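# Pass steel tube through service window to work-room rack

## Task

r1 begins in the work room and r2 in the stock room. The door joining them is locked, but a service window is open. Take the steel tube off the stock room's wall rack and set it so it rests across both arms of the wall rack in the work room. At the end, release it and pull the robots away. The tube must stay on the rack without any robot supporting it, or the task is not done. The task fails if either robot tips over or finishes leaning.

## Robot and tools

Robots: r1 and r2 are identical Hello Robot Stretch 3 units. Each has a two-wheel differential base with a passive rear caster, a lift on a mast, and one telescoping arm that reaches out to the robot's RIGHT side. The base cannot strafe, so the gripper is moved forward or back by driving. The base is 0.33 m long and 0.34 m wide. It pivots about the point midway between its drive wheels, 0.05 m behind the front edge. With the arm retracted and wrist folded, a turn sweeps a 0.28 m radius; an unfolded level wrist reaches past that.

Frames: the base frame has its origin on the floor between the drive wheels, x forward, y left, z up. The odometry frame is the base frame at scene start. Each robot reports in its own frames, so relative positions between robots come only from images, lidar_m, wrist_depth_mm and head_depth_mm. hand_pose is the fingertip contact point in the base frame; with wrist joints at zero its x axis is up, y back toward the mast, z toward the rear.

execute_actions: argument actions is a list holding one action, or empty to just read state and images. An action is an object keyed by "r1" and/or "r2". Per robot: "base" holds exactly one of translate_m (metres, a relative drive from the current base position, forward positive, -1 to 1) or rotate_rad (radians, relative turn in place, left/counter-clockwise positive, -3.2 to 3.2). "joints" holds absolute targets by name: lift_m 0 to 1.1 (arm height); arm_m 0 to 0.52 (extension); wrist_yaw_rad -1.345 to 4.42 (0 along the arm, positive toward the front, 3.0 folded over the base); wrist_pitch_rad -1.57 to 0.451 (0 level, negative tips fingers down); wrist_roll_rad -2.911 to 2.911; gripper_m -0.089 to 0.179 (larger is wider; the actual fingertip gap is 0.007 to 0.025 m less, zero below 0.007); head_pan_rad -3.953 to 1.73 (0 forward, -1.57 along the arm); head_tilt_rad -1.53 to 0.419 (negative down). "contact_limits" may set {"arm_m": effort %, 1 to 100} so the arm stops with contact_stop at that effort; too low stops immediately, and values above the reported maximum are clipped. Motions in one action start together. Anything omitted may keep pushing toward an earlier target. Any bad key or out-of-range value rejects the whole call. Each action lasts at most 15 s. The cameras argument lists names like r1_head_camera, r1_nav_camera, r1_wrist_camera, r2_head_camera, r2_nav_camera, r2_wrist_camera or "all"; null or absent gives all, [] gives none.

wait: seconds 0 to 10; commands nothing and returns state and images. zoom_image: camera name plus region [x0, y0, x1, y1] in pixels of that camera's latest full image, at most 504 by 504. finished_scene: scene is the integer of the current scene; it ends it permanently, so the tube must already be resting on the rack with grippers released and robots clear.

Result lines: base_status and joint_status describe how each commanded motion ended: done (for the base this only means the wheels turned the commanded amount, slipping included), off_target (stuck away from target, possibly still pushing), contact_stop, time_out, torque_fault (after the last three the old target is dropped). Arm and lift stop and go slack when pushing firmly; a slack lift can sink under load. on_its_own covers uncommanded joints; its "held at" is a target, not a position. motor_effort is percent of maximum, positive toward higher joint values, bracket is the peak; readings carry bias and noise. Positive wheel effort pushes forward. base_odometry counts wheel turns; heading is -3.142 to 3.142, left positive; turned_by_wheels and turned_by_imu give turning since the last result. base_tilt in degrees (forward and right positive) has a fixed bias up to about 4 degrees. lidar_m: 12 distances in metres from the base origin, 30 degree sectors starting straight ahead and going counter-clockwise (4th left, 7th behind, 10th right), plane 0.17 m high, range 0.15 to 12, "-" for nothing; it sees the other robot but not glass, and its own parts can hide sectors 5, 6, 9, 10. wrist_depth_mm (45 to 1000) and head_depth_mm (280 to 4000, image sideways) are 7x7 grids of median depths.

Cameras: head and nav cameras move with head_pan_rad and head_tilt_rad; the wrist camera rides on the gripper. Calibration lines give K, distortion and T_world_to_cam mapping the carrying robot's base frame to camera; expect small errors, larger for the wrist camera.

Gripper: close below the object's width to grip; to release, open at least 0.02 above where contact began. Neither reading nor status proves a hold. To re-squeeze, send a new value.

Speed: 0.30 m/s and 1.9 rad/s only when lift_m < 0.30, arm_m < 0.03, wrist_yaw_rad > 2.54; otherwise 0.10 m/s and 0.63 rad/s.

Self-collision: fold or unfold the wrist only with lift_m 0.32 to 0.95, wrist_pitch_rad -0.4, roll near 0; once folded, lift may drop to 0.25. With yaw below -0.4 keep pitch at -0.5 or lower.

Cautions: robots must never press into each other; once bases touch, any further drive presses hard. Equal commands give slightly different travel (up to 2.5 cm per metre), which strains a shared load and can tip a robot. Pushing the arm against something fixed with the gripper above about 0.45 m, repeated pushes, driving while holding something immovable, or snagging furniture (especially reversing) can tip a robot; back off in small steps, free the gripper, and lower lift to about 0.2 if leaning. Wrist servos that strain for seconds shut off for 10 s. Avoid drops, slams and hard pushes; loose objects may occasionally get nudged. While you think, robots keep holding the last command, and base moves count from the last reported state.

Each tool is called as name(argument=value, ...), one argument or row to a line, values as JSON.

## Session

execute_actions(
  actions=[],
  cameras=["r1_nav_camera","r2_nav_camera"],
)

Scene clock: 0.00 s.
r1.base_odometry: x=+0.000 y=+0.000 heading=+0.000 (m, m, rad; r1's odometry frame)
r1.turned_by_wheels: +0.000 (rad since the last result)
r1.turned_by_imu: +0.000 (rad since the last result)
r1.base_tilt: forward=+0.3 right=-1.2 (deg)
r1.lidar_m: 1.84 1.92 2.21 2.14 2.23 2.57 2.49 2.59 2.74 2.65 2.56 1.91
r1.head_depth_mm: 1686 1759 1761 1743 1726 1701 1684 / 1681 1785 1762 - - 1708 1707 / 1665 1790 1775 - - 1721 1704 / 1648 1795 1782 - - 1736 1714 / 1643 1820 1803 - - 1737 1723 / 1631 1821 1810 1786 1771 1757 1742 / 1613 1846 1834 1813 1788 1785 1741
r1.base_status: not commanded
r1.joint_positions: lift_m=+0.400 arm_m=+0.001 wrist_yaw_rad=+3.053 wrist_pitch_rad=-0.417 wrist_roll_rad=+0.002 gripper_m=+0.037 head_pan_rad=+0.010 head_tilt_rad=-0.008
r1.joint_status: not commanded
r1.motor_effort: left_wheel=+0 right_wheel=-1 lift_m=+19 arm_m=+0 wrist_yaw_rad=+0 wrist_pitch_rad=+8 wrist_roll_rad=+0 gripper_m=+0 head_pan_rad=+0 head_tilt_rad=+2 (%)
r1.hand_pose: x=-0.0015 y=+0.0779 z=+0.4128 quat_wxyz=(+0.177, +0.698, +0.116, +0.684) (m; r1's base frame)
r1.wrist_depth_mm: - - - - - - - / - - - - - - - / - - - - - - - / - - - - - - - / 773 779 - 796 780 786 794 / 649 665 - 664 659 641 661 / 568 556 - 567 550 562 567
r2.base_odometry: x=+0.000 y=+0.000 heading=+0.000 (m, m, rad; r2's odometry frame)
r2.turned_by_wheels: +0.000 (rad since the last result)
r2.turned_by_imu: +0.000 (rad since the last result)
r2.base_tilt: forward=+1.4 right=-0.9 (deg)
r2.lidar_m: 2.37 2.30 2.45 2.01 1.99 2.09 2.49 2.43 2.58 2.39 2.34 2.48
r2.head_depth_mm: 1908 2802 3015 2983 2977 2977 2554 / 1935 2759 2889 2824 2822 2820 2527 / 1942 2673 2663 2698 2691 2687 2532 / 1961 2560 2529 2534 2561 2580 2465 / 1969 2442 2436 2443 2458 2426 2405 / 1974 2312 2347 2331 2335 2365 2314 / 2007 2229 2231 2243 2229 2245 2227
r2.base_status: not commanded
r2.joint_positions: lift_m=+0.448 arm_m=-0.003 wrist_yaw_rad=+2.913 wrist_pitch_rad=-0.388 wrist_roll_rad=-0.003 gripper_m=+0.037 head_pan_rad=+0.009 head_tilt_rad=-0.023
r2.joint_status: not commanded
r2.motor_effort: left_wheel=+1 right_wheel=+0 lift_m=+29 arm_m=+0 wrist_yaw_rad=+0 wrist_pitch_rad=+5 wrist_roll_rad=+0 gripper_m=+0 head_pan_rad=+0 head_tilt_rad=+2 (%)
r2.hand_pose: x=+0.0304 y=+0.0796 z=+0.4678 quat_wxyz=(+0.215, +0.704, +0.057, +0.675) (m; r2's base frame)
r2.wrist_depth_mm: - - - - - - - / - - - - - - - / - - - - - - - / - - - - - - - / 820 - 889 849 855 874 871 / 716 702 - 713 722 739 734 / 614 610 623 624 620 631 646
pictures: r1_nav_camera (sideways: a quarter turn counterclockwise sets it upright), r2_nav_camera (sideways: a quarter turn counterclockwise sets it upright)
camera_calibration (this result's frames):
r1_nav_camera: T_world_to_cam=[[0.0147528, 0.0182244, 0.999725, -1.25656], [0.0514145, -0.998525, 0.0174438, 0.0261076], [0.998568, 0.051143, -0.015668, -0.0271546], [0, 0, 0, 1]] pos_world=[0.0443111, 0.0503579, 1.25533]
r2_nav_camera: T_world_to_cam=[[0.0902469, 0.0564779, 0.994317, -1.25662], [-0.0257272, -0.997925, 0.0590179, -0.0209061], [0.995587, -0.0309072, -0.0886067, 0.0635961], [0, 0, 0, 1]] pos_world=[0.0495529, 0.0520741, 1.25635]
Images, in order (width x height): r1_nav_camera 672x504, r2_nav_camera 672x504.

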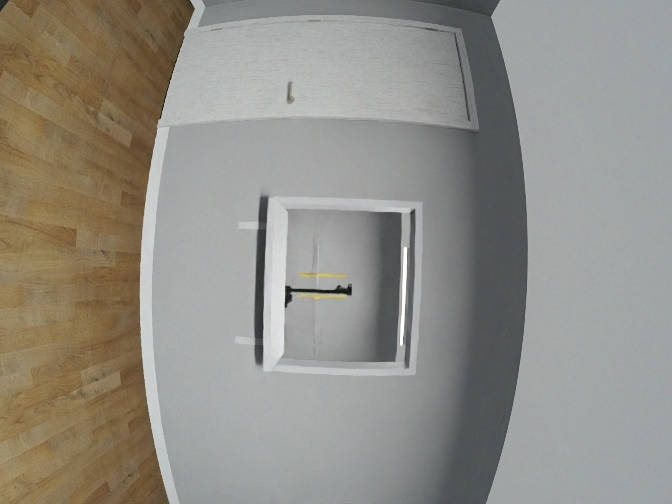

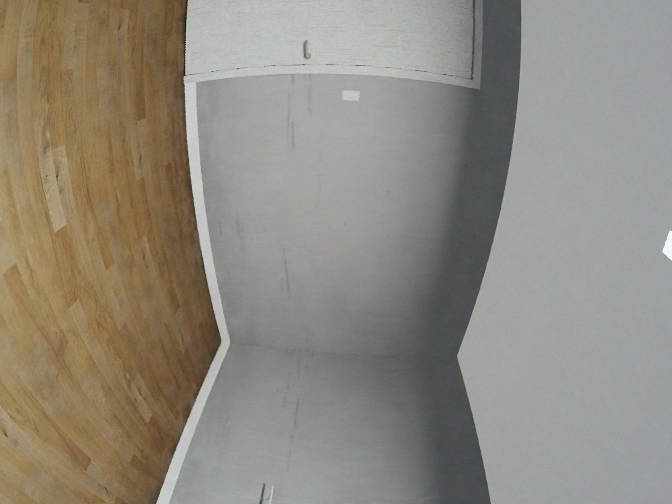

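execute_actions(
  actions=[
    {"r1":{"base":{"rotate_rad":0.45},"joints":{"lift_m":0.28,"head_pan_rad":-3.5}},"r2":{"base":{"rotate_rad":-1.12},"joints":{"lift_m":0.28,"head_tilt_rad":-0.25}}},
  ],
  cameras=["r1_nav_camera","r2_nav_camera"],
)

execute_actions(
  actions=[
    {"r1":{"base":{"translate_m":1}},"r2":{"base":{"translate_m":1}}},
  ],
  cameras=["r2_nav_camera","r2_head_camera"],
)

Scene clock: 2.80 s.
r1.base_odometry: x=+0.000 y=+0.000 heading=+0.450 (m, m, rad; r1's odometry frame)
r1.turned_by_wheels: +0.450 (rad since the last result)
r1.turned_by_imu: +0.446 (rad since the last result)
r1.base_tilt: forward=+0.3 right=-1.3 (deg)
r1.lidar_m: 1.88 2.26 2.14 2.19 2.61 2.49 2.55 2.79 2.64 2.71 1.95 1.84
r1.head_depth_mm: 1691 2333 2332 2304 2295 2267 2224 / 1668 2378 2360 2356 2313 2294 2250 / 1661 2379 2409 2377 2365 2360 2258 / 1652 2363 2484 2420 2393 2368 2291 / 1634 2363 2486 2463 2460 2410 2291 / 1638 2315 2553 2489 2477 2457 2322 / 1630 2320 2567 2554 2517 2496 2341
r1.base_status: done
r1.joint_positions: lift_m=+0.280 arm_m=+0.001 wrist_yaw_rad=+3.053 wrist_pitch_rad=-0.419 wrist_roll_rad=+0.002 gripper_m=+0.037 head_pan_rad=-3.493 head_tilt_rad=-0.008
r1.joint_status: all done
r1.motor_effort: left_wheel=-1(6) right_wheel=+1(5) lift_m=+17(16) arm_m=+0(0) wrist_yaw_rad=+0(0) wrist_pitch_rad=+8(8) wrist_roll_rad=+0(0) gripper_m=+0(0) head_pan_rad=-3(35) head_tilt_rad=+2(1) (%)
r1.hand_pose: x=-0.0015 y=+0.0777 z=+0.2926 quat_wxyz=(+0.178, +0.698, +0.116, +0.684) (m; r1's base frame)
r1.wrist_depth_mm: - - - - - - - / - - - - - - - / - - - - - - - / 767 770 777 778 763 762 755 / 613 609 - 608 617 599 607 / 507 510 - 521 516 500 506 / 448 - - - 417 434 434
r2.base_odometry: x=+0.000 y=+0.000 heading=-1.120 (m, m, rad; r2's odometry frame)
r2.turned_by_wheels: -1.120 (rad since the last result)
r2.turned_by_imu: -1.116 (rad since the last result)
r2.base_tilt: forward=+1.4 right=-0.9 (deg)
r2.lidar_m: 2.34 2.43 2.41 2.30 2.38 2.04 1.97 2.04 2.54 2.44 2.53 2.44
r2.head_depth_mm: 2091 2209 2287 2358 2463 2395 1797 / 2140 2205 2274 2391 2473 2412 1781 / 2159 2225 2280 2373 2459 2368 1771 / 2140 2244 2303 2385 2487 2351 1764 / 2166 2248 2297 2390 2500 2347 1756 / 2163 2240 2320 2428 2540 2315 1740 / 2156 2260 2332 2435 2544 2288 1732
r2.base_status: done
r2.joint_positions: lift_m=+0.280 arm_m=-0.002 wrist_yaw_rad=+2.913 wrist_pitch_rad=-0.390 wrist_roll_rad=-0.003 gripper_m=+0.037 head_pan_rad=+0.009 head_tilt_rad=-0.248
r2.joint_status: all done
r2.motor_effort: left_wheel=+2(9) right_wheel=-2(6) lift_m=+25(26) arm_m=+0(0) wrist_yaw_rad=+0(0) wrist_pitch_rad=+6(6) wrist_roll_rad=+0(0) gripper_m=+0(0) head_pan_rad=+0(0) head_tilt_rad=-1(17) (%)
r2.hand_pose: x=+0.0304 y=+0.0795 z=+0.2992 quat_wxyz=(+0.215, +0.704, +0.057, +0.675) (m; r2's base frame)
r2.wrist_depth_mm: - - - - - - - / - - - - - - - / 882 892 961 943 943 979 - / 715 - 734 733 722 748 747 / 591 - 620 598 595 617 620 / 496 504 - 513 517 515 528 / - - - 442 438 446 454
pictures: r1_nav_camera (sideways: a quarter turn counterclockwise sets it upright), r2_nav_camera (sideways: a quarter turn counterclockwise sets it upright)
camera_calibration (this result's frames):
r1_nav_camera: T_world_to_cam=[[-0.0202395, -0.0118378, 0.999725, -1.25634], [0.304643, 0.952307, 0.0174438, 0.0245629], [-0.952252, 0.304912, -0.0156679, -0.0152547], [0, 0, 0, 1]] pos_world=[-0.047437, -0.0336125, 1.25533]
r2_nav_camera: T_world_to_cam=[[0.309191, 0.0584271, 0.949203, -1.19894], [-0.0117264, -0.997801, 0.0652382, -0.0290714], [0.950928, -0.0313018, -0.307826, 0.34921], [0, 0, 0, 1]] pos_world=[0.0382875, 0.051974, 1.24743]
Images, in order (width x height): r1_nav_camera 672x504, r2_nav_camera 672x504.

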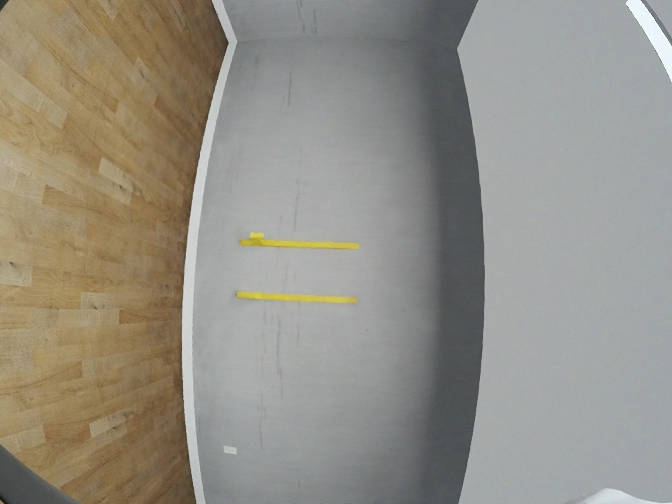

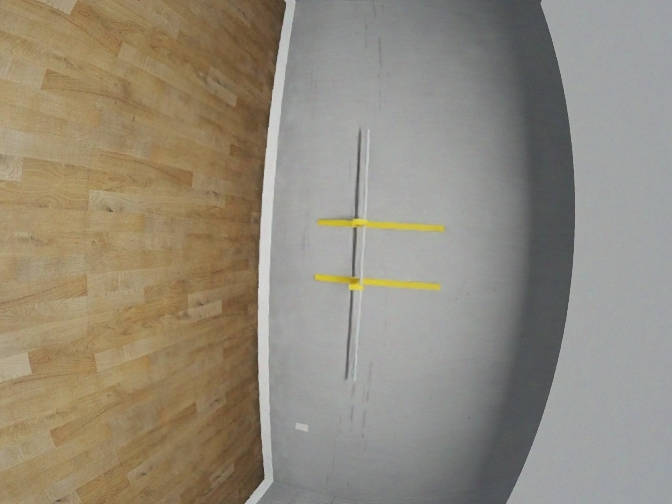

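Scene clock: 7.73 s.
r1.base_odometry: x=+0.901 y=+0.435 heading=+0.450 (m, m, rad; r1's odometry frame)
r1.turned_by_wheels: +0.000 (rad since the last result)
r1.turned_by_imu: +0.003 (rad since the last result)
r1.base_tilt: forward=+0.3 right=-1.3 (deg)
r1.lidar_m: 0.97 1.26 1.68 1.73 2.27 3.38 3.46 3.28 3.10 1.43 1.00 0.95
r1.head_depth_mm: 1687 2455 3181 3112 3103 3054 2224 / 1669 2441 3173 3134 3193 3086 2261 / 1659 2398 3296 3274 3220 3172 2262 / 1505 2362 3274 3282 3245 3209 2297 / 1448 2346 3386 3323 3326 3288 2304 / 1440 2322 3397 3396 3348 3405 2330 / 1439 2299 3467 3431 3434 3395 2356
r1.base_status: done
r1.joint_positions: lift_m=+0.280 arm_m=+0.001 wrist_yaw_rad=+3.053 wrist_pitch_rad=-0.419 wrist_roll_rad=+0.002 gripper_m=+0.037 head_pan_rad=-3.493 head_tilt_rad=-0.008
r1.joint_status: not commanded
r1.motor_effort: left_wheel=-2(5) right_wheel=+1(8) lift_m=+17(17) arm_m=+1(1) wrist_yaw_rad=+0(0) wrist_pitch_rad=+9(9) wrist_roll_rad=+0(0) gripper_m=+0(1) head_pan_rad=-3(3) head_tilt_rad=+2(2) (%)
r1.hand_pose: x=-0.0015 y=+0.0777 z=+0.2925 quat_wxyz=(+0.178, +0.698, +0.117, +0.684) (m; r1's base frame)
r1.wrist_depth_mm: - - - - - - - / - - - - - - - / - - - - - - - / 750 753 757 767 738 773 761 / 633 610 - 603 605 613 614 / 512 511 - 523 504 502 505 / 446 - - - 425 428 441
r2.base_odometry: x=+0.436 y=-0.900 heading=-1.120 (m, m, rad; r2's odometry frame)
r2.turned_by_wheels: +0.000 (rad since the last result)
r2.turned_by_imu: +0.009 (rad since the last result)
r2.base_tilt: forward=+1.3 right=-0.9 (deg)
r2.lidar_m: 1.34 1.40 1.93 2.32 2.41 3.08 2.97 3.09 2.53 2.44 1.89 1.39
r2.head_depth_mm: 1186 1230 1264 1325 1359 1436 1495 / 1185 1230 1278 1318 1376 1430 1497 / 1195 1236 1286 1342 1383 1456 1512 / 1202 1254 1298 1346 1393 1455 1521 / 1203 1250 1291 1351 1382 1464 1528 / 1214 1261 1311 1366 1413 1486 1539 / 1222 1268 1320 1356 1427 1479 1554
r2.base_status: done
r2.joint_positions: lift_m=+0.280 arm_m=-0.002 wrist_yaw_rad=+2.913 wrist_pitch_rad=-0.390 wrist_roll_rad=-0.003 gripper_m=+0.037 head_pan_rad=+0.009 head_tilt_rad=-0.248
r2.joint_status: not commanded
r2.motor_effort: left_wheel=+1(11) right_wheel=-1(4) lift_m=+26(26) arm_m=-1(1) wrist_yaw_rad=+0(0) wrist_pitch_rad=+6(5) wrist_roll_rad=+0(0) gripper_m=+0(0) head_pan_rad=+0(0) head_tilt_rad=+0(1) (%)
r2.hand_pose: x=+0.0304 y=+0.0795 z=+0.2992 quat_wxyz=(+0.215, +0.704, +0.057, +0.675) (m; r2's base frame)
r2.wrist_depth_mm: - - - - - - - / - - - - - - - / 916 911 967 934 981 - 990 / 725 - 719 724 729 740 749 / 601 - 613 587 613 615 632 / 497 497 - 507 505 511 527 / - - - 438 442 448 452
pictures: r2_head_camera (sideways: a quarter turn clockwise sets it upright), r2_nav_camera (sideways: a quarter turn counterclockwise sets it upright)
camera_calibration (this result's frames):
r2_head_camera: T_world_to_cam=[[-0.220209, -0.0616746, -0.973501, 1.28362], [-0.0406632, 0.997712, -0.0540103, 0.0755252], [0.974605, 0.0276921, -0.222214, 0.243306], [0, 0, 0, 1]] pos_world=[0.0486083, -0.00292349, 1.30775]
r2_nav_camera: T_world_to_cam=[[0.309553, 0.0584305, 0.949085, -1.19879], [-0.0117011, -0.997801, 0.0652461, -0.0290818], [0.95081, -0.0313024, -0.308189, 0.349683], [0, 0, 0, 1]] pos_world=[0.0382667, 0.0519738, 1.24742]
Images, in order (width x height): r2_head_camera 896x504, r2_nav_camera 672x504.

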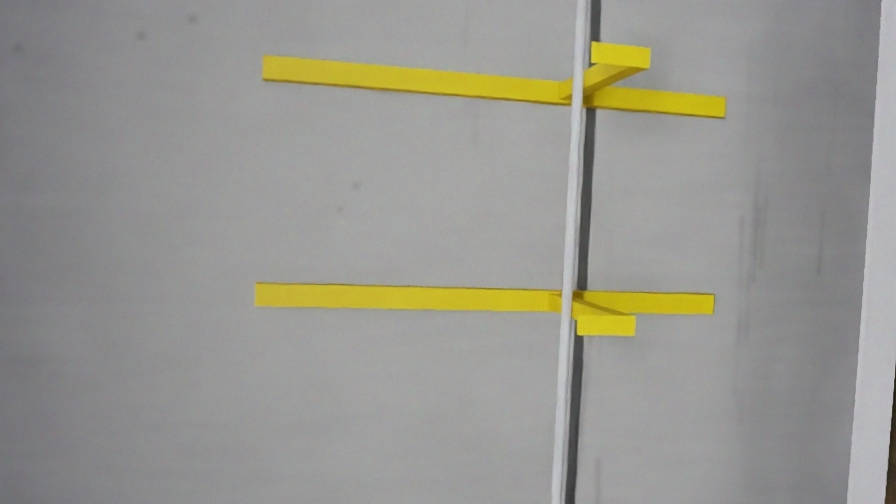

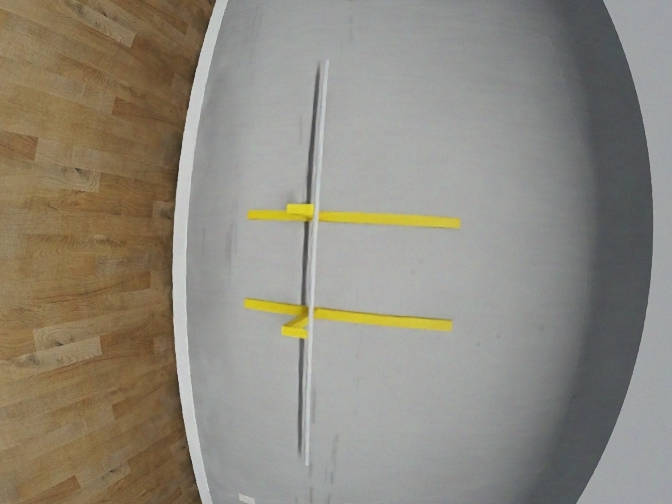

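execute_actions(
  actions=[
    {"r2":{"base":{"translate_m":0.32}},"r1":{"base":{"rotate_rad":-0.47}}},
  ],
  cameras=[],
)

execute_actions(
  actions=[
    {"r2":{"base":{"rotate_rad":1.56},"joints":{"lift_m":0.72,"head_pan_rad":-1.57,"head_tilt_rad":-0.55}},"r1":{"base":{"translate_m":0.5},"joints":{"lift_m":0.82,"head_pan_rad":-1.0,"head_tilt_rad":-0.5}}},
  ],
  cameras=[],
)

execute_actions(
  actions=[
    {"r2":{"base":{"translate_m":-0.05},"joints":{"wrist_yaw_rad":0,"gripper_m":0.12}},"r1":{"joints":{"wrist_yaw_rad":0,"gripper_m":0.12}}},
  ],
  cameras=[],
)

execute_actions(
  actions=[
    {"r2":{"joints":{"wrist_pitch_rad":0,"wrist_roll_rad":1.57,"arm_m":0.35}},"r1":{"joints":{"wrist_pitch_rad":0,"wrist_roll_rad":1.57}}},
  ],
)

Scene clock: 10.87 s.
r1.base_odometry: x=+0.901 y=+0.435 heading=-0.020 (m, m, rad; r1's odometry frame)
r1.turned_by_wheels: -0.470 (rad since the last result)
r1.turned_by_imu: -0.463 (rad since the last result)
r1.base_tilt: forward=+0.3 right=-1.3 (deg)
r1.lidar_m: 0.95 0.98 1.32 1.68 1.75 2.40 3.39 3.50 3.23 3.09 1.34 0.98
r1.head_depth_mm: 1681 2313 2488 2507 2515 2525 2237 / 1670 2405 2985 2991 3020 2990 2244 / 1657 2413 3496 3561 3509 3440 2272 / 1647 2376 3381 3428 3415 3295 2290 / 1627 2344 3368 3292 3227 3231 2322 / 1624 2317 3221 3205 3188 3134 2341 / 1621 2313 3064 3098 3052 2985 2346
r1.base_status: done
r1.joint_positions: lift_m=+0.280 arm_m=+0.001 wrist_yaw_rad=+3.053 wrist_pitch_rad=-0.419 wrist_roll_rad=+0.002 gripper_m=+0.037 head_pan_rad=-3.493 head_tilt_rad=-0.008
r1.joint_status: not commanded
r1.motor_effort: left_wheel=+2(8) right_wheel=-2(6) lift_m=+17(17) arm_m=+1(1) wrist_yaw_rad=+0(0) wrist_pitch_rad=+8(8) wrist_roll_rad=+0(0) gripper_m=+0(0) head_pan_rad=-3(2) head_tilt_rad=+2(3) (%)
r1.hand_pose: x=-0.0015 y=+0.0777 z=+0.2925 quat_wxyz=(+0.178, +0.698, +0.117, +0.684) (m; r1's base frame)
r1.wrist_depth_mm: - - - - - - - / - - - - - - - / - - - - - - 936 / 760 774 762 739 752 768 751 / 603 620 - 607 605 619 607 / 519 509 - 530 512 509 506 / 444 - - - 419 435 433
r2.base_odometry: x=+0.575 y=-1.188 heading=-1.120 (m, m, rad; r2's odometry frame)
r2.turned_by_wheels: +0.000 (rad since the last result)
r2.turned_by_imu: +0.003 (rad since the last result)
r2.base_tilt: forward=+1.3 right=-1.0 (deg)
r2.lidar_m: 1.03 1.07 1.47 2.32 2.41 3.33 3.27 3.42 2.53 2.44 1.44 1.06
r2.head_depth_mm: 889 920 943 977 1019 1036 1117 / 894 922 959 1000 1037 1080 1126 / 896 937 967 1002 1055 1088 1137 / 905 938 973 1009 1046 1098 1144 / 906 940 961 1000 1046 1076 1148 / 914 946 986 1023 1063 1105 1158 / 919 948 989 1028 1074 1117 1157
r2.base_status: done
r2.joint_positions: lift_m=+0.280 arm_m=-0.002 wrist_yaw_rad=+2.913 wrist_pitch_rad=-0.390 wrist_roll_rad=-0.003 gripper_m=+0.037 head_pan_rad=+0.009 head_tilt_rad=-0.248
r2.joint_status: not commanded
r2.motor_effort: left_wheel=+1(9) right_wheel=-1(4) lift_m=+26(26) arm_m=+1(0) wrist_yaw_rad=+0(0) wrist_pitch_rad=+5(6) wrist_roll_rad=+1(0) gripper_m=+0(0) head_pan_rad=-1(0) head_tilt_rad=-1(1) (%)
r2.hand_pose: x=+0.0304 y=+0.0795 z=+0.2992 quat_wxyz=(+0.215, +0.704, +0.057, +0.675) (m; r2's base frame)
r2.wrist_depth_mm: - - - - - - - / - - - - - - - / 902 933 933 938 959 948 959 / 718 - 719 734 745 749 782 / 598 - 611 589 611 616 627 / 494 500 - 499 512 521 518 / - - - 445 443 455 446
pictures: none
No camera images: the call's "cameras" was empty. Leave "cameras" out to get every camera's image.

Scene clock: 17.13 s.
r1.base_odometry: x=+1.400 y=+0.425 heading=-0.020 (m, m, rad; r1's odometry frame)
r1.turned_by_wheels: +0.000 (rad since the last result)
r1.turned_by_imu: +0.003 (rad since the last result)
r1.base_tilt: forward=+0.3 right=-1.2 (deg)
r1.lidar_m: 0.45 0.47 0.64 1.68 1.75 2.40 3.88 4.06 3.21 1.73 0.64 0.47
r1.head_depth_mm: 1248 1413 1621 1931 1968 1579 1282 / 967 1068 1187 1012 1514 1541 1299 / 860 926 1013 893 1106 1251 1264 / 2998 3293 3557 908 654 968 1061 / 3196 3446 3884 918 635 542 854 / 3457 3760 - 931 641 490 711 / 3705 - - 3138 649 493 419
r1.base_status: done
r1.joint_positions: lift_m=+0.820 arm_m=+0.001 wrist_yaw_rad=+3.053 wrist_pitch_rad=-0.419 wrist_roll_rad=+0.002 gripper_m=+0.037 head_pan_rad=-1.007 head_tilt_rad=-0.494
r1.joint_status: all done
r1.motor_effort: left_wheel=+2(9) right_wheel=-2(7) lift_m=+20(22) arm_m=+1(0) wrist_yaw_rad=+0(0) wrist_pitch_rad=+9(9) wrist_roll_rad=+0(0) gripper_m=+0(0) head_pan_rad=+3(37) head_tilt_rad=-2(31) (%)
r1.hand_pose: x=-0.0015 y=+0.0777 z=+0.8322 quat_wxyz=(+0.178, +0.698, +0.117, +0.684) (m; r1's base frame)
r1.wrist_depth_mm: - - - - - 676 491 / - - - - - 677 494 / - - - - - 691 499 / - - - - - 675 489 / - - - - - 710 505 / - - - - - 709 512 / - - - - 967 723 507
r2.base_odometry: x=+0.575 y=-1.188 heading=+0.440 (m, m, rad; r2's odometry frame)
r2.turned_by_wheels: +1.560 (rad since the last result)
r2.turned_by_imu: +1.555 (rad since the last result)
r2.base_tilt: forward=+1.3 right=-0.9 (deg)
r2.lidar_m: 2.31 2.40 3.22 3.28 3.43 2.52 2.44 1.45 1.06 1.02 1.06 1.46
r2.head_depth_mm: 841 915 1002 1048 1238 1399 1356 / 862 927 1023 1105 1234 1410 1358 / 861 932 1020 1111 1256 1413 1349 / 866 942 1025 1133 1268 1425 1341 / 853 939 1020 1098 1260 1446 1351 / 875 950 1034 1150 1287 1458 1337 / 878 955 1044 1153 1283 1461 1337
r2.base_status: done
r2.joint_positions: lift_m=+0.720 arm_m=-0.002 wrist_yaw_rad=+2.913 wrist_pitch_rad=-0.390 wrist_roll_rad=-0.003 gripper_m=+0.037 head_pan_rad=-1.563 head_tilt_rad=-0.544
r2.joint_status: all done
r2.motor_effort: left_wheel=-2(7) right_wheel=+2(5) lift_m=+32(33) arm_m=+0(0) wrist_yaw_rad=+0(0) wrist_pitch_rad=+6(6) wrist_roll_rad=+0(0) gripper_m=+0(0) head_pan_rad=-5(58) head_tilt_rad=-2(22) (%)
r2.hand_pose: x=+0.0304 y=+0.0794 z=+0.7389 quat_wxyz=(+0.215, +0.704, +0.057, +0.675) (m; r2's base frame)
r2.wrist_depth_mm: - - - - - - - / - - - - - - - / - - - - - - - / - - - - - - - / - - - - - - - / - - - - - - - / 921 918 911 925 914 931 922
pictures: none
No camera images: the call's "cameras" was empty. Leave "cameras" out to get every camera's image.

Scene clock: 19.67 s.
r1.base_odometry: x=+1.400 y=+0.425 heading=-0.020 (m, m, rad; r1's odometry frame)
r1.turned_by_wheels: +0.000 (rad since the last result)
r1.turned_by_imu: +0.001 (rad since the last result)
r1.base_tilt: forward=+0.3 right=-1.2 (deg)
r1.lidar_m: 0.45 0.46 0.64 1.68 1.75 2.40 3.89 4.05 3.22 1.73 0.64 0.47
r1.head_depth_mm: 1255 1419 1631 1934 1953 1580 1293 / 972 1065 1175 1008 1516 1542 1298 / 864 929 1015 892 1104 1252 1261 / 2948 3309 3527 905 656 968 1065 / 3239 3497 3915 917 635 542 853 / 3467 3787 - 932 641 489 707 / 3663 - - 3104 648 494 418
r1.base_status: not commanded
r1.joint_positions: lift_m=+0.820 arm_m=+0.001 wrist_yaw_rad=+0.003 wrist_pitch_rad=-0.419 wrist_roll_rad=+0.002 gripper_m=+0.120 head_pan_rad=-1.007 head_tilt_rad=-0.494
r1.joint_status: all done
r1.motor_effort: left_wheel=+2(2) right_wheel=-3(2) lift_m=+20(20) arm_m=+0(1) wrist_yaw_rad=-2(2) wrist_pitch_rad=+9(8) wrist_roll_rad=+0(0) gripper_m=+0(84) head_pan_rad=+2(3) head_tilt_rad=-3(3) (%)
r1.hand_pose: x=-0.0210 y=-0.3699 z=+0.8322 quat_wxyz=(+0.691, +0.148, -0.692, -0.147) (m; r1's base frame)
r1.wrist_depth_mm: 391 659 - - - - - / 551 781 - - - - - / 554 787 - - - - - / 546 790 - - - - - / 560 807 - - - - - / 555 712 - - - - - / 533 872 - - - 934 -
r2.base_odometry: x=+0.530 y=-1.209 heading=+0.440 (m, m, rad; r2's odometry frame)
r2.turned_by_wheels: +0.000 (rad since the last result)
r2.turned_by_imu: -0.001 (rad since the last result)
r2.base_tilt: forward=+1.4 right=-0.9 (deg)
r2.lidar_m: 2.36 2.45 3.38 3.28 3.40 2.48 2.40 1.45 1.06 1.02 1.06 1.45
r2.head_depth_mm: 843 911 1009 1079 1240 1398 1354 / 859 932 1012 1089 1236 1406 1363 / 862 936 1026 1109 1260 1417 1348 / 864 939 1023 1133 1264 1417 1357 / 864 942 1017 1124 1268 1448 1375 / 865 943 1040 1106 1284 1449 1335 / 877 956 1045 1158 1289 1458 1336
r2.base_status: done
r2.joint_positions: lift_m=+0.720 arm_m=-0.002 wrist_yaw_rad=+0.002 wrist_pitch_rad=-0.390 wrist_roll_rad=-0.003 gripper_m=+0.120 head_pan_rad=-1.563 head_tilt_rad=-0.544
r2.joint_status: all done
r2.motor_effort: left_wheel=-1(7) right_wheel=+2(2) lift_m=+32(32) arm_m=+0(0) wrist_yaw_rad=-2(2) wrist_pitch_rad=+6(6) wrist_roll_rad=+0(0) gripper_m=+0(81) head_pan_rad=-4(5) head_tilt_rad=-3(3) (%)
r2.hand_pose: x=-0.0210 y=-0.3703 z=+0.7389 quat_wxyz=(+0.695, +0.138, -0.692, -0.136) (m; r2's base frame)
r2.wrist_depth_mm: 743 742 716 737 717 711 714 / 809 807 798 778 788 772 770 / 889 901 876 868 867 863 833 / 992 964 963 980 967 977 949 / - - - - - - - / - - - - - - - / 907 906 913 940 913 909 916
pictures: none
No camera images: the call's "cameras" was empty. Leave "cameras" out to get every camera's image.

Scene clock: 23.47 s.
r1.base_odometry: x=+1.400 y=+0.425 heading=-0.020 (m, m, rad; r1's odometry frame)
r1.turned_by_wheels: +0.000 (rad since the last result)
r1.turned_by_imu: +0.001 (rad since the last result)
r1.base_tilt: forward=+0.3 right=-1.2 (deg)
r1.lidar_m: 0.45 0.47 0.64 1.68 1.75 2.40 3.88 4.04 3.22 1.73 0.64 0.46
r1.head_depth_mm: 1252 1415 1625 1921 1958 1578 1284 / 967 1065 1182 1009 1517 1534 1293 / 860 933 1016 888 1105 1258 1263 / 2976 3271 3553 907 655 966 1066 / 3201 3486 3876 917 635 542 855 / 3415 3775 - 932 641 490 707 / 3664 - - 3149 649 494 419
r1.base_status: not commanded
r1.joint_positions: lift_m=+0.820 arm_m=+0.001 wrist_yaw_rad=+0.002 wrist_pitch_rad=-0.025 wrist_roll_rad=+1.566 gripper_m=+0.120 head_pan_rad=-1.007 head_tilt_rad=-0.494
r1.joint_status: all done
r1.motor_effort: left_wheel=+1(2) right_wheel=-2(3) lift_m=+20(21) arm_m=+0(0) wrist_yaw_rad=-2(2) wrist_pitch_rad=+12(12) wrist_roll_rad=+2(4) gripper_m=+1(0) head_pan_rad=+3(2) head_tilt_rad=-3(4) (%)
r1.hand_pose: x=-0.0208 y=-0.4013 z=+0.9280 quat_wxyz=(+0.003, +0.001, -1.000, -0.013) (m; r1's base frame)
r1.wrist_depth_mm: - - - - - - - / - - - - - - - / - - - - - - - / - - - - - - - / - - - - - - - / - - - - - - - / 807 818 894 825 886 782 869
r2.base_odometry: x=+0.530 y=-1.209 heading=+0.440 (m, m, rad; r2's odometry frame)
r2.turned_by_wheels: +0.000 (rad since the last result)
r2.turned_by_imu: +0.000 (rad since the last result)
r2.base_tilt: forward=+1.3 right=-0.9 (deg)
r2.lidar_m: 2.37 2.46 3.34 3.28 3.38 2.48 2.39 1.45 1.06 1.02 1.06 1.45
r2.head_depth_mm: 843 909 1009 1076 1239 1385 - / 856 927 1013 1095 1197 1440 1322 / 859 937 1015 1112 1211 1436 1349 / 865 944 1026 1126 1245 1435 1350 / 865 940 1015 1131 1273 1437 1345 / 866 948 1041 1099 1286 1449 1349 / 875 956 1040 1152 1281 1459 1343
r2.base_status: not commanded
r2.joint_positions: lift_m=+0.720 arm_m=+0.350 wrist_yaw_rad=+0.001 wrist_pitch_rad=-0.021 wrist_roll_rad=+1.570 gripper_m=+0.120 head_pan_rad=-1.563 head_tilt_rad=-0.544
r2.joint_status: all done
r2.motor_effort: left_wheel=-2(2) right_wheel=+2(2) lift_m=+32(31) arm_m=+3(2) wrist_yaw_rad=-1(2) wrist_pitch_rad=+8(9) wrist_roll_rad=+0(1) gripper_m=+0(1) head_pan_rad=-3(5) head_tilt_rad=-3(3) (%)
r2.hand_pose: x=-0.0211 y=-0.7504 z=+0.8287 quat_wxyz=(+0.001, +0.000, -1.000, -0.011) (m; r2's base frame)
r2.wrist_depth_mm: 393 401 399 397 402 400 410 / 407 409 410 414 421 421 429 / 429 428 428 426 432 431 436 / 435 439 444 438 454 453 455 / 449 453 463 461 469 471 470 / 463 454 476 468 474 487 486 / 485 486 497 457 501 508 516
pictures: r1_head_camera (sideways: a quarter turn clockwise sets it upright), r1_nav_camera (sideways: a quarter turn counterclockwise sets it upright), r1_wrist_camera, r2_head_camera (sideways: a quarter turn clockwise sets it upright), r2_nav_camera (sideways: a quarter turn counterclockwise sets it upright), r2_wrist_camera
camera_calibration (this result's frames):
r1_head_camera: T_world_to_cam=[[-0.175623, 0.388584, -0.904522, 1.201], [0.83588, 0.544234, 0.0715081, -0.0967934], [0.520059, -0.743513, -0.420389, 0.496686], [0, 0, 0, 1]] pos_world=[0.033526, -0.0447193, 1.30206]
r1_nav_camera: T_world_to_cam=[[0.271957, -0.396407, 0.87687, -1.09758], [-0.820443, -0.571714, -0.00399881, 0.0593462], [0.502904, -0.718335, -0.480711, 0.581143], [0, 0, 0, 1]] pos_world=[0.0549247, 0.0162967, 1.24203]
r1_wrist_camera: T_world_to_cam=[[0.00156438, -0.0243542, -0.999702, 0.920757], [0.99049, 0.13757, -0.00180145, 0.115404], [0.137573, -0.990193, 0.0243378, -0.257804], [0, 0, 0, 1]] pos_world=[-0.0802795, -0.248728, 0.926965]
r2_head_camera: T_world_to_cam=[[-0.0635205, 0.494387, -0.866918, 1.14354], [0.99765, 0.0538235, -0.0424048, 0.0540637], [0.0256961, -0.867574, -0.496644, 0.606234], [0, 0, 0, 1]] pos_world=[0.00312394, -0.0423113, 1.29473]
r2_nav_camera: T_world_to_cam=[[0.0600843, -0.572736, 0.817535, -1.02566], [-0.997633, -0.00700602, 0.0684123, -0.0271638], [-0.0334545, -0.81971, -0.571801, 0.69871], [0, 0, 0, 1]] pos_world=[0.0579016, -0.014883, 1.23989]
r2_wrist_camera: T_world_to_cam=[[-0.0270526, 0.00863272, -0.999597, 0.833849], [0.974272, 0.224046, -0.0244323, 0.23312], [0.223745, -0.97454, -0.0144716, -0.544678], [0, 0, 0, 1]] pos_world=[-0.0826963, -0.590238, 0.831326]
Images, in order (width x height): r1_head_camera 896x504, r1_nav_camera 672x504, r1_wrist_camera 644x364, r2_head_camera 896x504, r2_nav_camera 672x504, r2_wrist_camera 644x364.

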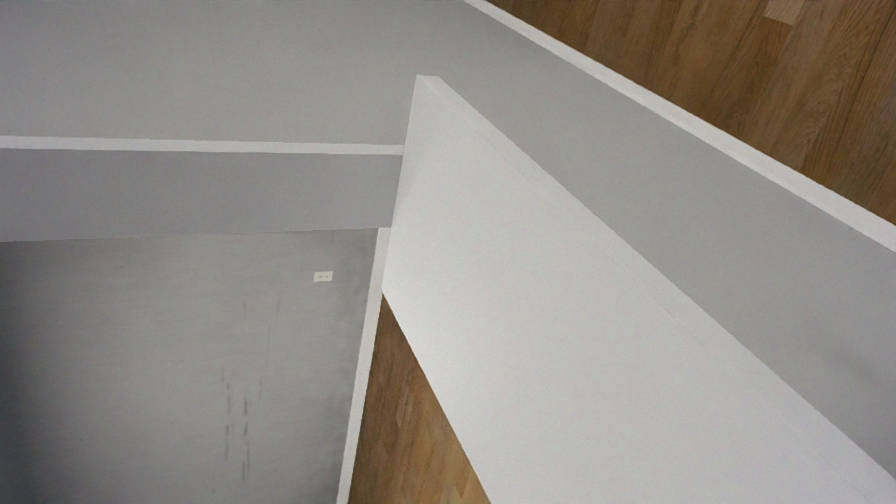

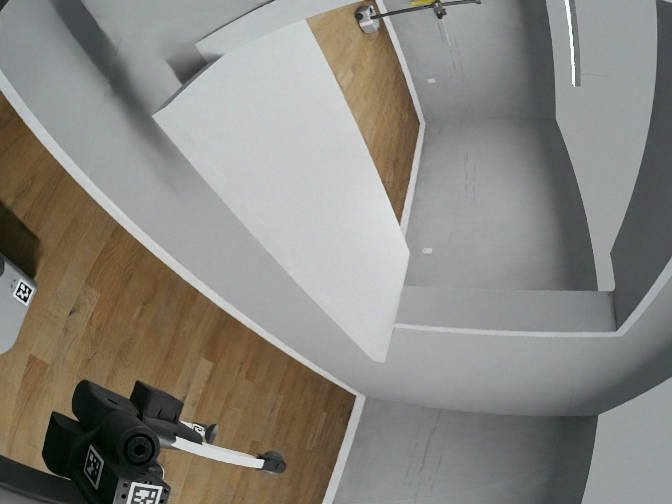

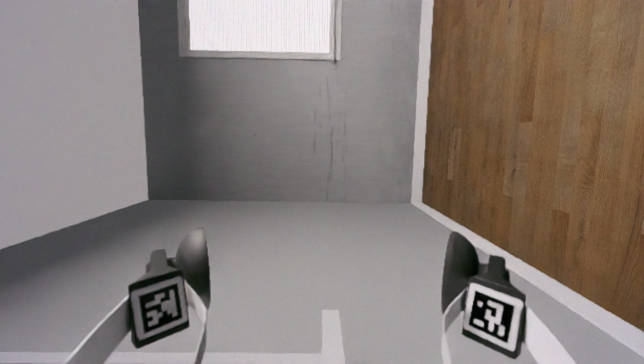

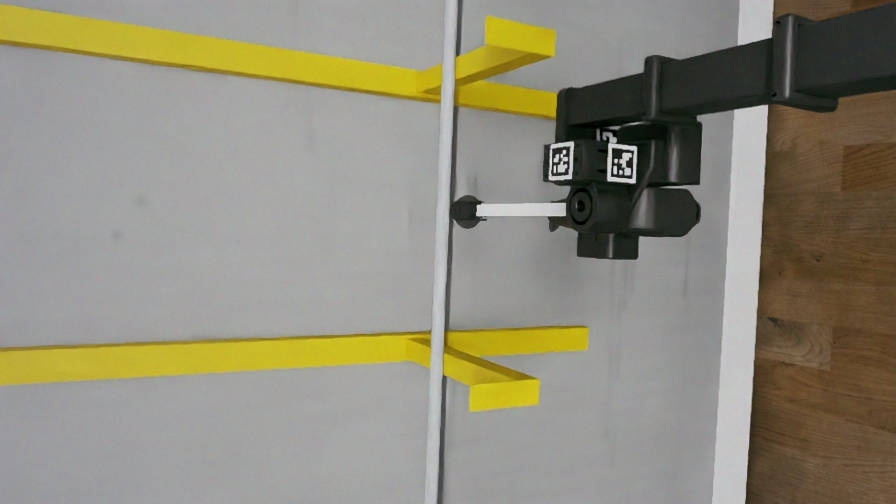

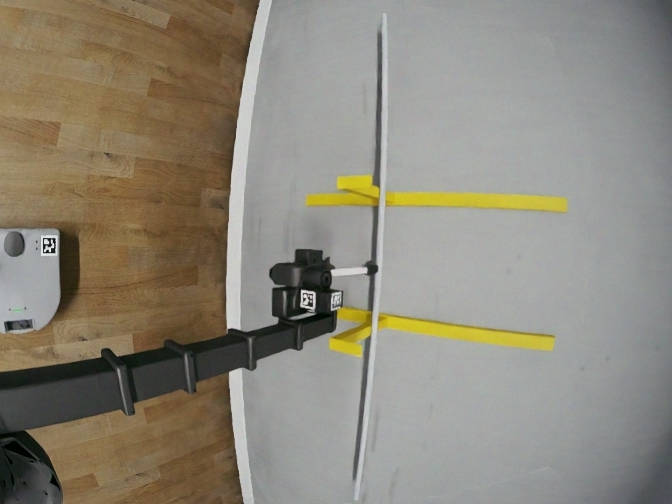

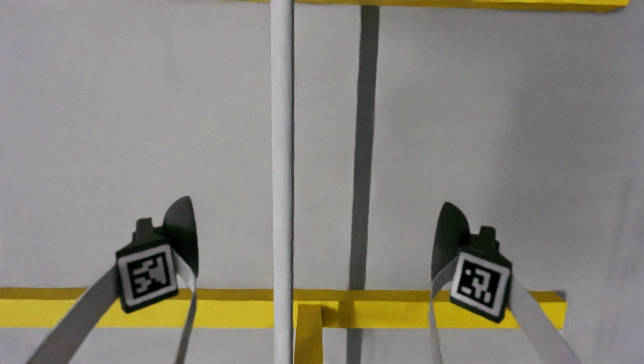

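execute_actions(
  actions=[
    {"r2":{"joints":{"lift_m":0.75,"arm_m":0.495}}},
  ],
  cameras=["r2_wrist_camera"],
)

execute_actions(
  actions=[
    {"r2":{"joints":{"gripper_m":-0.04}}},
  ],
  cameras=[],
)

execute_actions(
  actions=[
    {"r2":{"joints":{"lift_m":0.9}}},
  ],
  cameras=["r2_wrist_camera"],
)

Scene clock: 26.10 s.
r1.base_odometry: x=+1.400 y=+0.425 heading=-0.020 (m, m, rad; r1's odometry frame)
r1.turned_by_wheels: +0.000 (rad since the last result)
r1.turned_by_imu: +0.001 (rad since the last result)
r1.base_tilt: forward=+0.3 right=-1.3 (deg)
r1.lidar_m: 0.45 0.47 0.64 1.68 1.74 2.40 3.88 4.04 3.22 1.74 0.64 0.47
r1.head_depth_mm: 1250 1420 1633 1923 1964 1579 1288 / 967 1066 1186 1005 1515 1543 1296 / 860 934 1016 896 1102 1250 1260 / 2980 3270 3605 902 655 969 1062 / 3234 3470 3841 918 637 543 851 / 3394 3809 - 934 641 490 709 / 3615 - - 3061 648 495 419
r1.base_status: not commanded
r1.joint_positions: lift_m=+0.820 arm_m=+0.001 wrist_yaw_rad=+0.002 wrist_pitch_rad=-0.025 wrist_roll_rad=+1.566 gripper_m=+0.120 head_pan_rad=-1.007 head_tilt_rad=-0.494
r1.joint_status: not commanded
r1.motor_effort: left_wheel=+2(2) right_wheel=-3(3) lift_m=+20(20) arm_m=+0(0) wrist_yaw_rad=-2(1) wrist_pitch_rad=+12(12) wrist_roll_rad=+2(2) gripper_m=+1(0) head_pan_rad=+3(2) head_tilt_rad=-4(4) (%)
r1.hand_pose: x=-0.0208 y=-0.4013 z=+0.9280 quat_wxyz=(+0.003, +0.001, -1.000, -0.013) (m; r1's base frame)
r1.wrist_depth_mm: - - - - - - - / - - - - - - - / - - - - - - - / - - - - - - - / - - - - - - - / - - - - - - - / 856 821 848 809 907 821 901
r2.base_odometry: x=+0.530 y=-1.209 heading=+0.440 (m, m, rad; r2's odometry frame)
r2.turned_by_wheels: +0.000 (rad since the last result)
r2.turned_by_imu: +0.000 (rad since the last result)
r2.base_tilt: forward=+1.4 right=-0.9 (deg)
r2.lidar_m: 2.37 2.46 3.34 3.28 3.39 2.49 2.39 1.46 1.06 1.03 1.06 1.46
r2.head_depth_mm: 842 907 1008 1077 1241 1382 - / 854 926 1009 1072 - 1433 1349 / 862 932 1026 1090 1288 1414 1348 / 861 939 1032 1123 1269 1430 1342 / 863 940 1024 1123 1275 1445 1344 / 866 940 1041 1096 1282 1456 1344 / 877 952 1046 1156 1287 1450 1344
r2.base_status: not commanded
r2.joint_positions: lift_m=+0.750 arm_m=+0.495 wrist_yaw_rad=+0.001 wrist_pitch_rad=-0.021 wrist_roll_rad=+1.570 gripper_m=+0.120 head_pan_rad=-1.563 head_tilt_rad=-0.544
r2.joint_status: all done
r2.motor_effort: left_wheel=-2(1) right_wheel=+2(1) lift_m=+32(33) arm_m=+4(2) wrist_yaw_rad=-1(1) wrist_pitch_rad=+8(8) wrist_roll_rad=+1(0) gripper_m=+0(0) head_pan_rad=-5(5) head_tilt_rad=-2(1) (%)
r2.hand_pose: x=-0.0211 y=-0.8954 z=+0.8588 quat_wxyz=(+0.001, +0.000, -1.000, -0.011) (m; r2's base frame)
r2.wrist_depth_mm: 260 266 265 123 268 268 272 / 269 272 277 127 277 281 282 / 279 280 283 134 284 289 289 / 292 292 291 290 297 296 302 / 299 299 303 300 307 306 312 / 311 317 315 311 318 319 320 / 321 321 330 323 330 333 336
pictures: r2_wrist_camera
camera_calibration (this result's frames):
r2_wrist_camera: T_world_to_cam=[[-0.0270311, 0.00851629, -0.999598, 0.865015], [0.974291, 0.223964, -0.0244386, 0.266293], [0.223666, -0.97456, -0.0143513, -0.68567], [0, 0, 0, 1]] pos_world=[-0.082704, -0.735234, 0.861335]
Images, in order (width x height): r2_wrist_camera 644x364.

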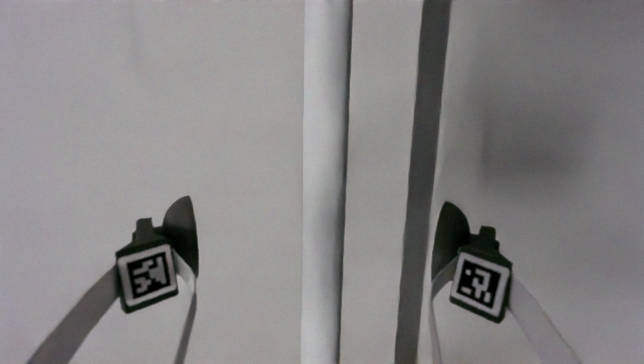

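Scene clock: 28.20 s.
r1.base_odometry: x=+1.400 y=+0.425 heading=-0.020 (m, m, rad; r1's odometry frame)
r1.turned_by_wheels: +0.000 (rad since the last result)
r1.turned_by_imu: +0.001 (rad since the last result)
r1.base_tilt: forward=+0.3 right=-1.3 (deg)
r1.lidar_m: 0.45 0.47 0.64 1.68 1.75 2.39 3.87 4.03 3.21 1.73 0.64 0.46
r1.head_depth_mm: 1251 1407 1631 1933 1945 1577 1285 / 966 1063 1178 1005 1515 1540 1292 / 864 930 1019 894 1107 1256 1264 / 3011 3255 3563 905 654 968 1065 / 3181 3489 3795 922 635 543 855 / 3383 3772 - 933 643 490 710 / 3639 - - 3081 649 495 418
r1.base_status: not commanded
r1.joint_positions: lift_m=+0.820 arm_m=+0.001 wrist_yaw_rad=+0.002 wrist_pitch_rad=-0.024 wrist_roll_rad=+1.566 gripper_m=+0.120 head_pan_rad=-1.007 head_tilt_rad=-0.494
r1.joint_status: not commanded
r1.motor_effort: left_wheel=+2(2) right_wheel=-2(3) lift_m=+20(20) arm_m=+0(0) wrist_yaw_rad=-1(2) wrist_pitch_rad=+12(12) wrist_roll_rad=+2(2) gripper_m=+1(1) head_pan_rad=+3(3) head_tilt_rad=-2(3) (%)
r1.hand_pose: x=-0.0208 y=-0.4013 z=+0.9280 quat_wxyz=(+0.003, +0.001, -1.000, -0.013) (m; r1's base frame)
r1.wrist_depth_mm: - - - - - - - / - - - - - - - / - - - - - - - / - - - - - - - / - - - - - - - / - - - - - - - / 889 814 896 834 899 780 866
r2.base_odometry: x=+0.530 y=-1.209 heading=+0.440 (m, m, rad; r2's odometry frame)
r2.turned_by_wheels: +0.000 (rad since the last result)
r2.turned_by_imu: +0.000 (rad since the last result)
r2.base_tilt: forward=+1.3 right=-0.9 (deg)
r2.lidar_m: 2.36 2.46 3.36 3.28 3.39 2.49 2.39 1.45 1.06 1.02 1.06 1.45
r2.head_depth_mm: 844 911 1002 1082 1237 1386 - / 856 931 1011 1075 - 1439 1356 / 859 936 1022 1089 1280 1419 1353 / 861 937 1031 1101 1265 1421 1349 / 858 939 1015 1124 1268 1437 1349 / 866 939 1039 1110 1279 1441 1343 / 874 951 1039 1154 1291 1457 1336
r2.base_status: not commanded
r2.joint_positions: lift_m=+0.750 arm_m=+0.495 wrist_yaw_rad=+0.001 wrist_pitch_rad=-0.030 wrist_roll_rad=+1.570 gripper_m=-0.039 head_pan_rad=-1.563 head_tilt_rad=-0.544
r2.joint_status: all done
r2.motor_effort: left_wheel=-1(2) right_wheel=+1(1) lift_m=+32(32) arm_m=+2(4) wrist_yaw_rad=-1(1) wrist_pitch_rad=+12(12) wrist_roll_rad=+0(0) gripper_m=-18(93) head_pan_rad=-4(4) head_tilt_rad=-3(3) (%)
r2.hand_pose: x=-0.0211 y=-0.8952 z=+0.8565 quat_wxyz=(+0.001, +0.000, -1.000, -0.016) (m; r2's base frame)
r2.wrist_depth_mm: 260 265 263 266 269 269 272 / 268 272 270 272 280 280 282 / 278 278 279 284 289 290 294 / 286 290 294 291 296 300 303 / 296 301 302 131 310 309 316 / 307 310 311 139 317 324 327 / 316 319 325 319 330 337 340
pictures: none
No camera images: the call's "cameras" was empty. Leave "cameras" out to get every camera's image.

Scene clock: 30.73 s.
r1.base_odometry: x=+1.400 y=+0.425 heading=-0.020 (m, m, rad; r1's odometry frame)
r1.turned_by_wheels: +0.000 (rad since the last result)
r1.turned_by_imu: +0.001 (rad since the last result)
r1.base_tilt: forward=+0.3 right=-1.2 (deg)
r1.lidar_m: 0.45 0.47 0.64 1.68 1.74 2.39 3.88 4.04 3.24 1.73 0.64 0.47
r1.head_depth_mm: 1250 1421 1617 1918 1945 1578 1281 / 967 1062 1178 1009 1521 1526 1294 / 860 932 1014 897 1109 1252 1264 / 2986 3291 3584 906 656 966 1067 / 3223 3510 3856 920 636 542 850 / 3432 3809 - 936 642 491 710 / 3722 - - 3154 648 494 418
r1.base_status: not commanded
r1.joint_positions: lift_m=+0.820 arm_m=+0.001 wrist_yaw_rad=+0.002 wrist_pitch_rad=-0.024 wrist_roll_rad=+1.566 gripper_m=+0.120 head_pan_rad=-1.007 head_tilt_rad=-0.494
r1.joint_status: not commanded
r1.motor_effort: left_wheel=+2(2) right_wheel=-3(3) lift_m=+20(20) arm_m=+0(0) wrist_yaw_rad=-1(1) wrist_pitch_rad=+12(12) wrist_roll_rad=+2(2) gripper_m=+1(1) head_pan_rad=+3(3) head_tilt_rad=-4(3) (%)
r1.hand_pose: x=-0.0208 y=-0.4013 z=+0.9280 quat_wxyz=(+0.003, +0.001, -1.000, -0.013) (m; r1's base frame)
r1.wrist_depth_mm: - - - - - - - / - - - - - - - / - - - - - - - / - - - - - - - / - - - - - - - / - - - - - - - / 865 804 873 829 895 797 895
r2.base_odometry: x=+0.530 y=-1.209 heading=+0.440 (m, m, rad; r2's odometry frame)
r2.turned_by_wheels: +0.000 (rad since the last result)
r2.turned_by_imu: +0.000 (rad since the last result)
r2.base_tilt: forward=+1.3 right=-0.9 (deg)
r2.lidar_m: 2.36 2.46 3.34 3.28 3.40 2.48 2.40 1.45 1.06 1.02 1.06 1.46
r2.head_depth_mm: 838 907 997 - - 1420 1356 / 856 929 991 1129 1241 1399 1348 / 857 936 992 1153 1255 1417 1352 / 865 939 1017 1142 1269 1429 1348 / 863 942 1018 1123 1273 1441 1336 / 864 943 1040 1117 1286 1454 1348 / 876 956 1044 1151 1287 1454 1340
r2.base_status: not commanded
r2.joint_positions: lift_m=+0.900 arm_m=+0.495 wrist_yaw_rad=+0.001 wrist_pitch_rad=-0.085 wrist_roll_rad=+1.581 gripper_m=-0.039 head_pan_rad=-1.563 head_tilt_rad=-0.544
r2.joint_status: all done
r2.motor_effort: left_wheel=-1(1) right_wheel=+1(1) lift_m=+37(39) arm_m=+1(3) wrist_yaw_rad=-1(1) wrist_pitch_rad=+32(34) wrist_roll_rad=-6(13) gripper_m=-21(22) head_pan_rad=-4(4) head_tilt_rad=-2(3) (%)
r2.hand_pose: x=-0.0211 y=-0.8931 z=+0.9923 quat_wxyz=(-0.005, +0.000, -0.999, -0.043) (m; r2's base frame)
r2.wrist_depth_mm: 251 256 263 269 122 281 291 / 260 264 270 275 284 295 303 / 269 273 281 285 295 303 313 / 278 286 290 134 308 314 325 / 289 294 299 132 319 329 338 / 293 304 311 138 335 336 351 / 307 315 325 329 342 349 362
pictures: r2_wrist_camera
camera_calibration (this result's frames):
r2_wrist_camera: T_world_to_cam=[[-0.015979, 0.0722702, -0.997257, 1.0533], [0.974579, 0.224042, 0.000620488, 0.244276], [0.223473, -0.971896, -0.074013, -0.61993], [0, 0, 0, 1]] pos_world=[-0.0826986, -0.733358, 1.00438]
Images, in order (width x height): r2_wrist_camera 644x364.

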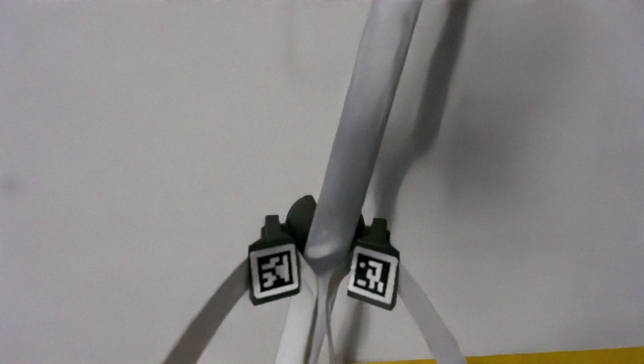

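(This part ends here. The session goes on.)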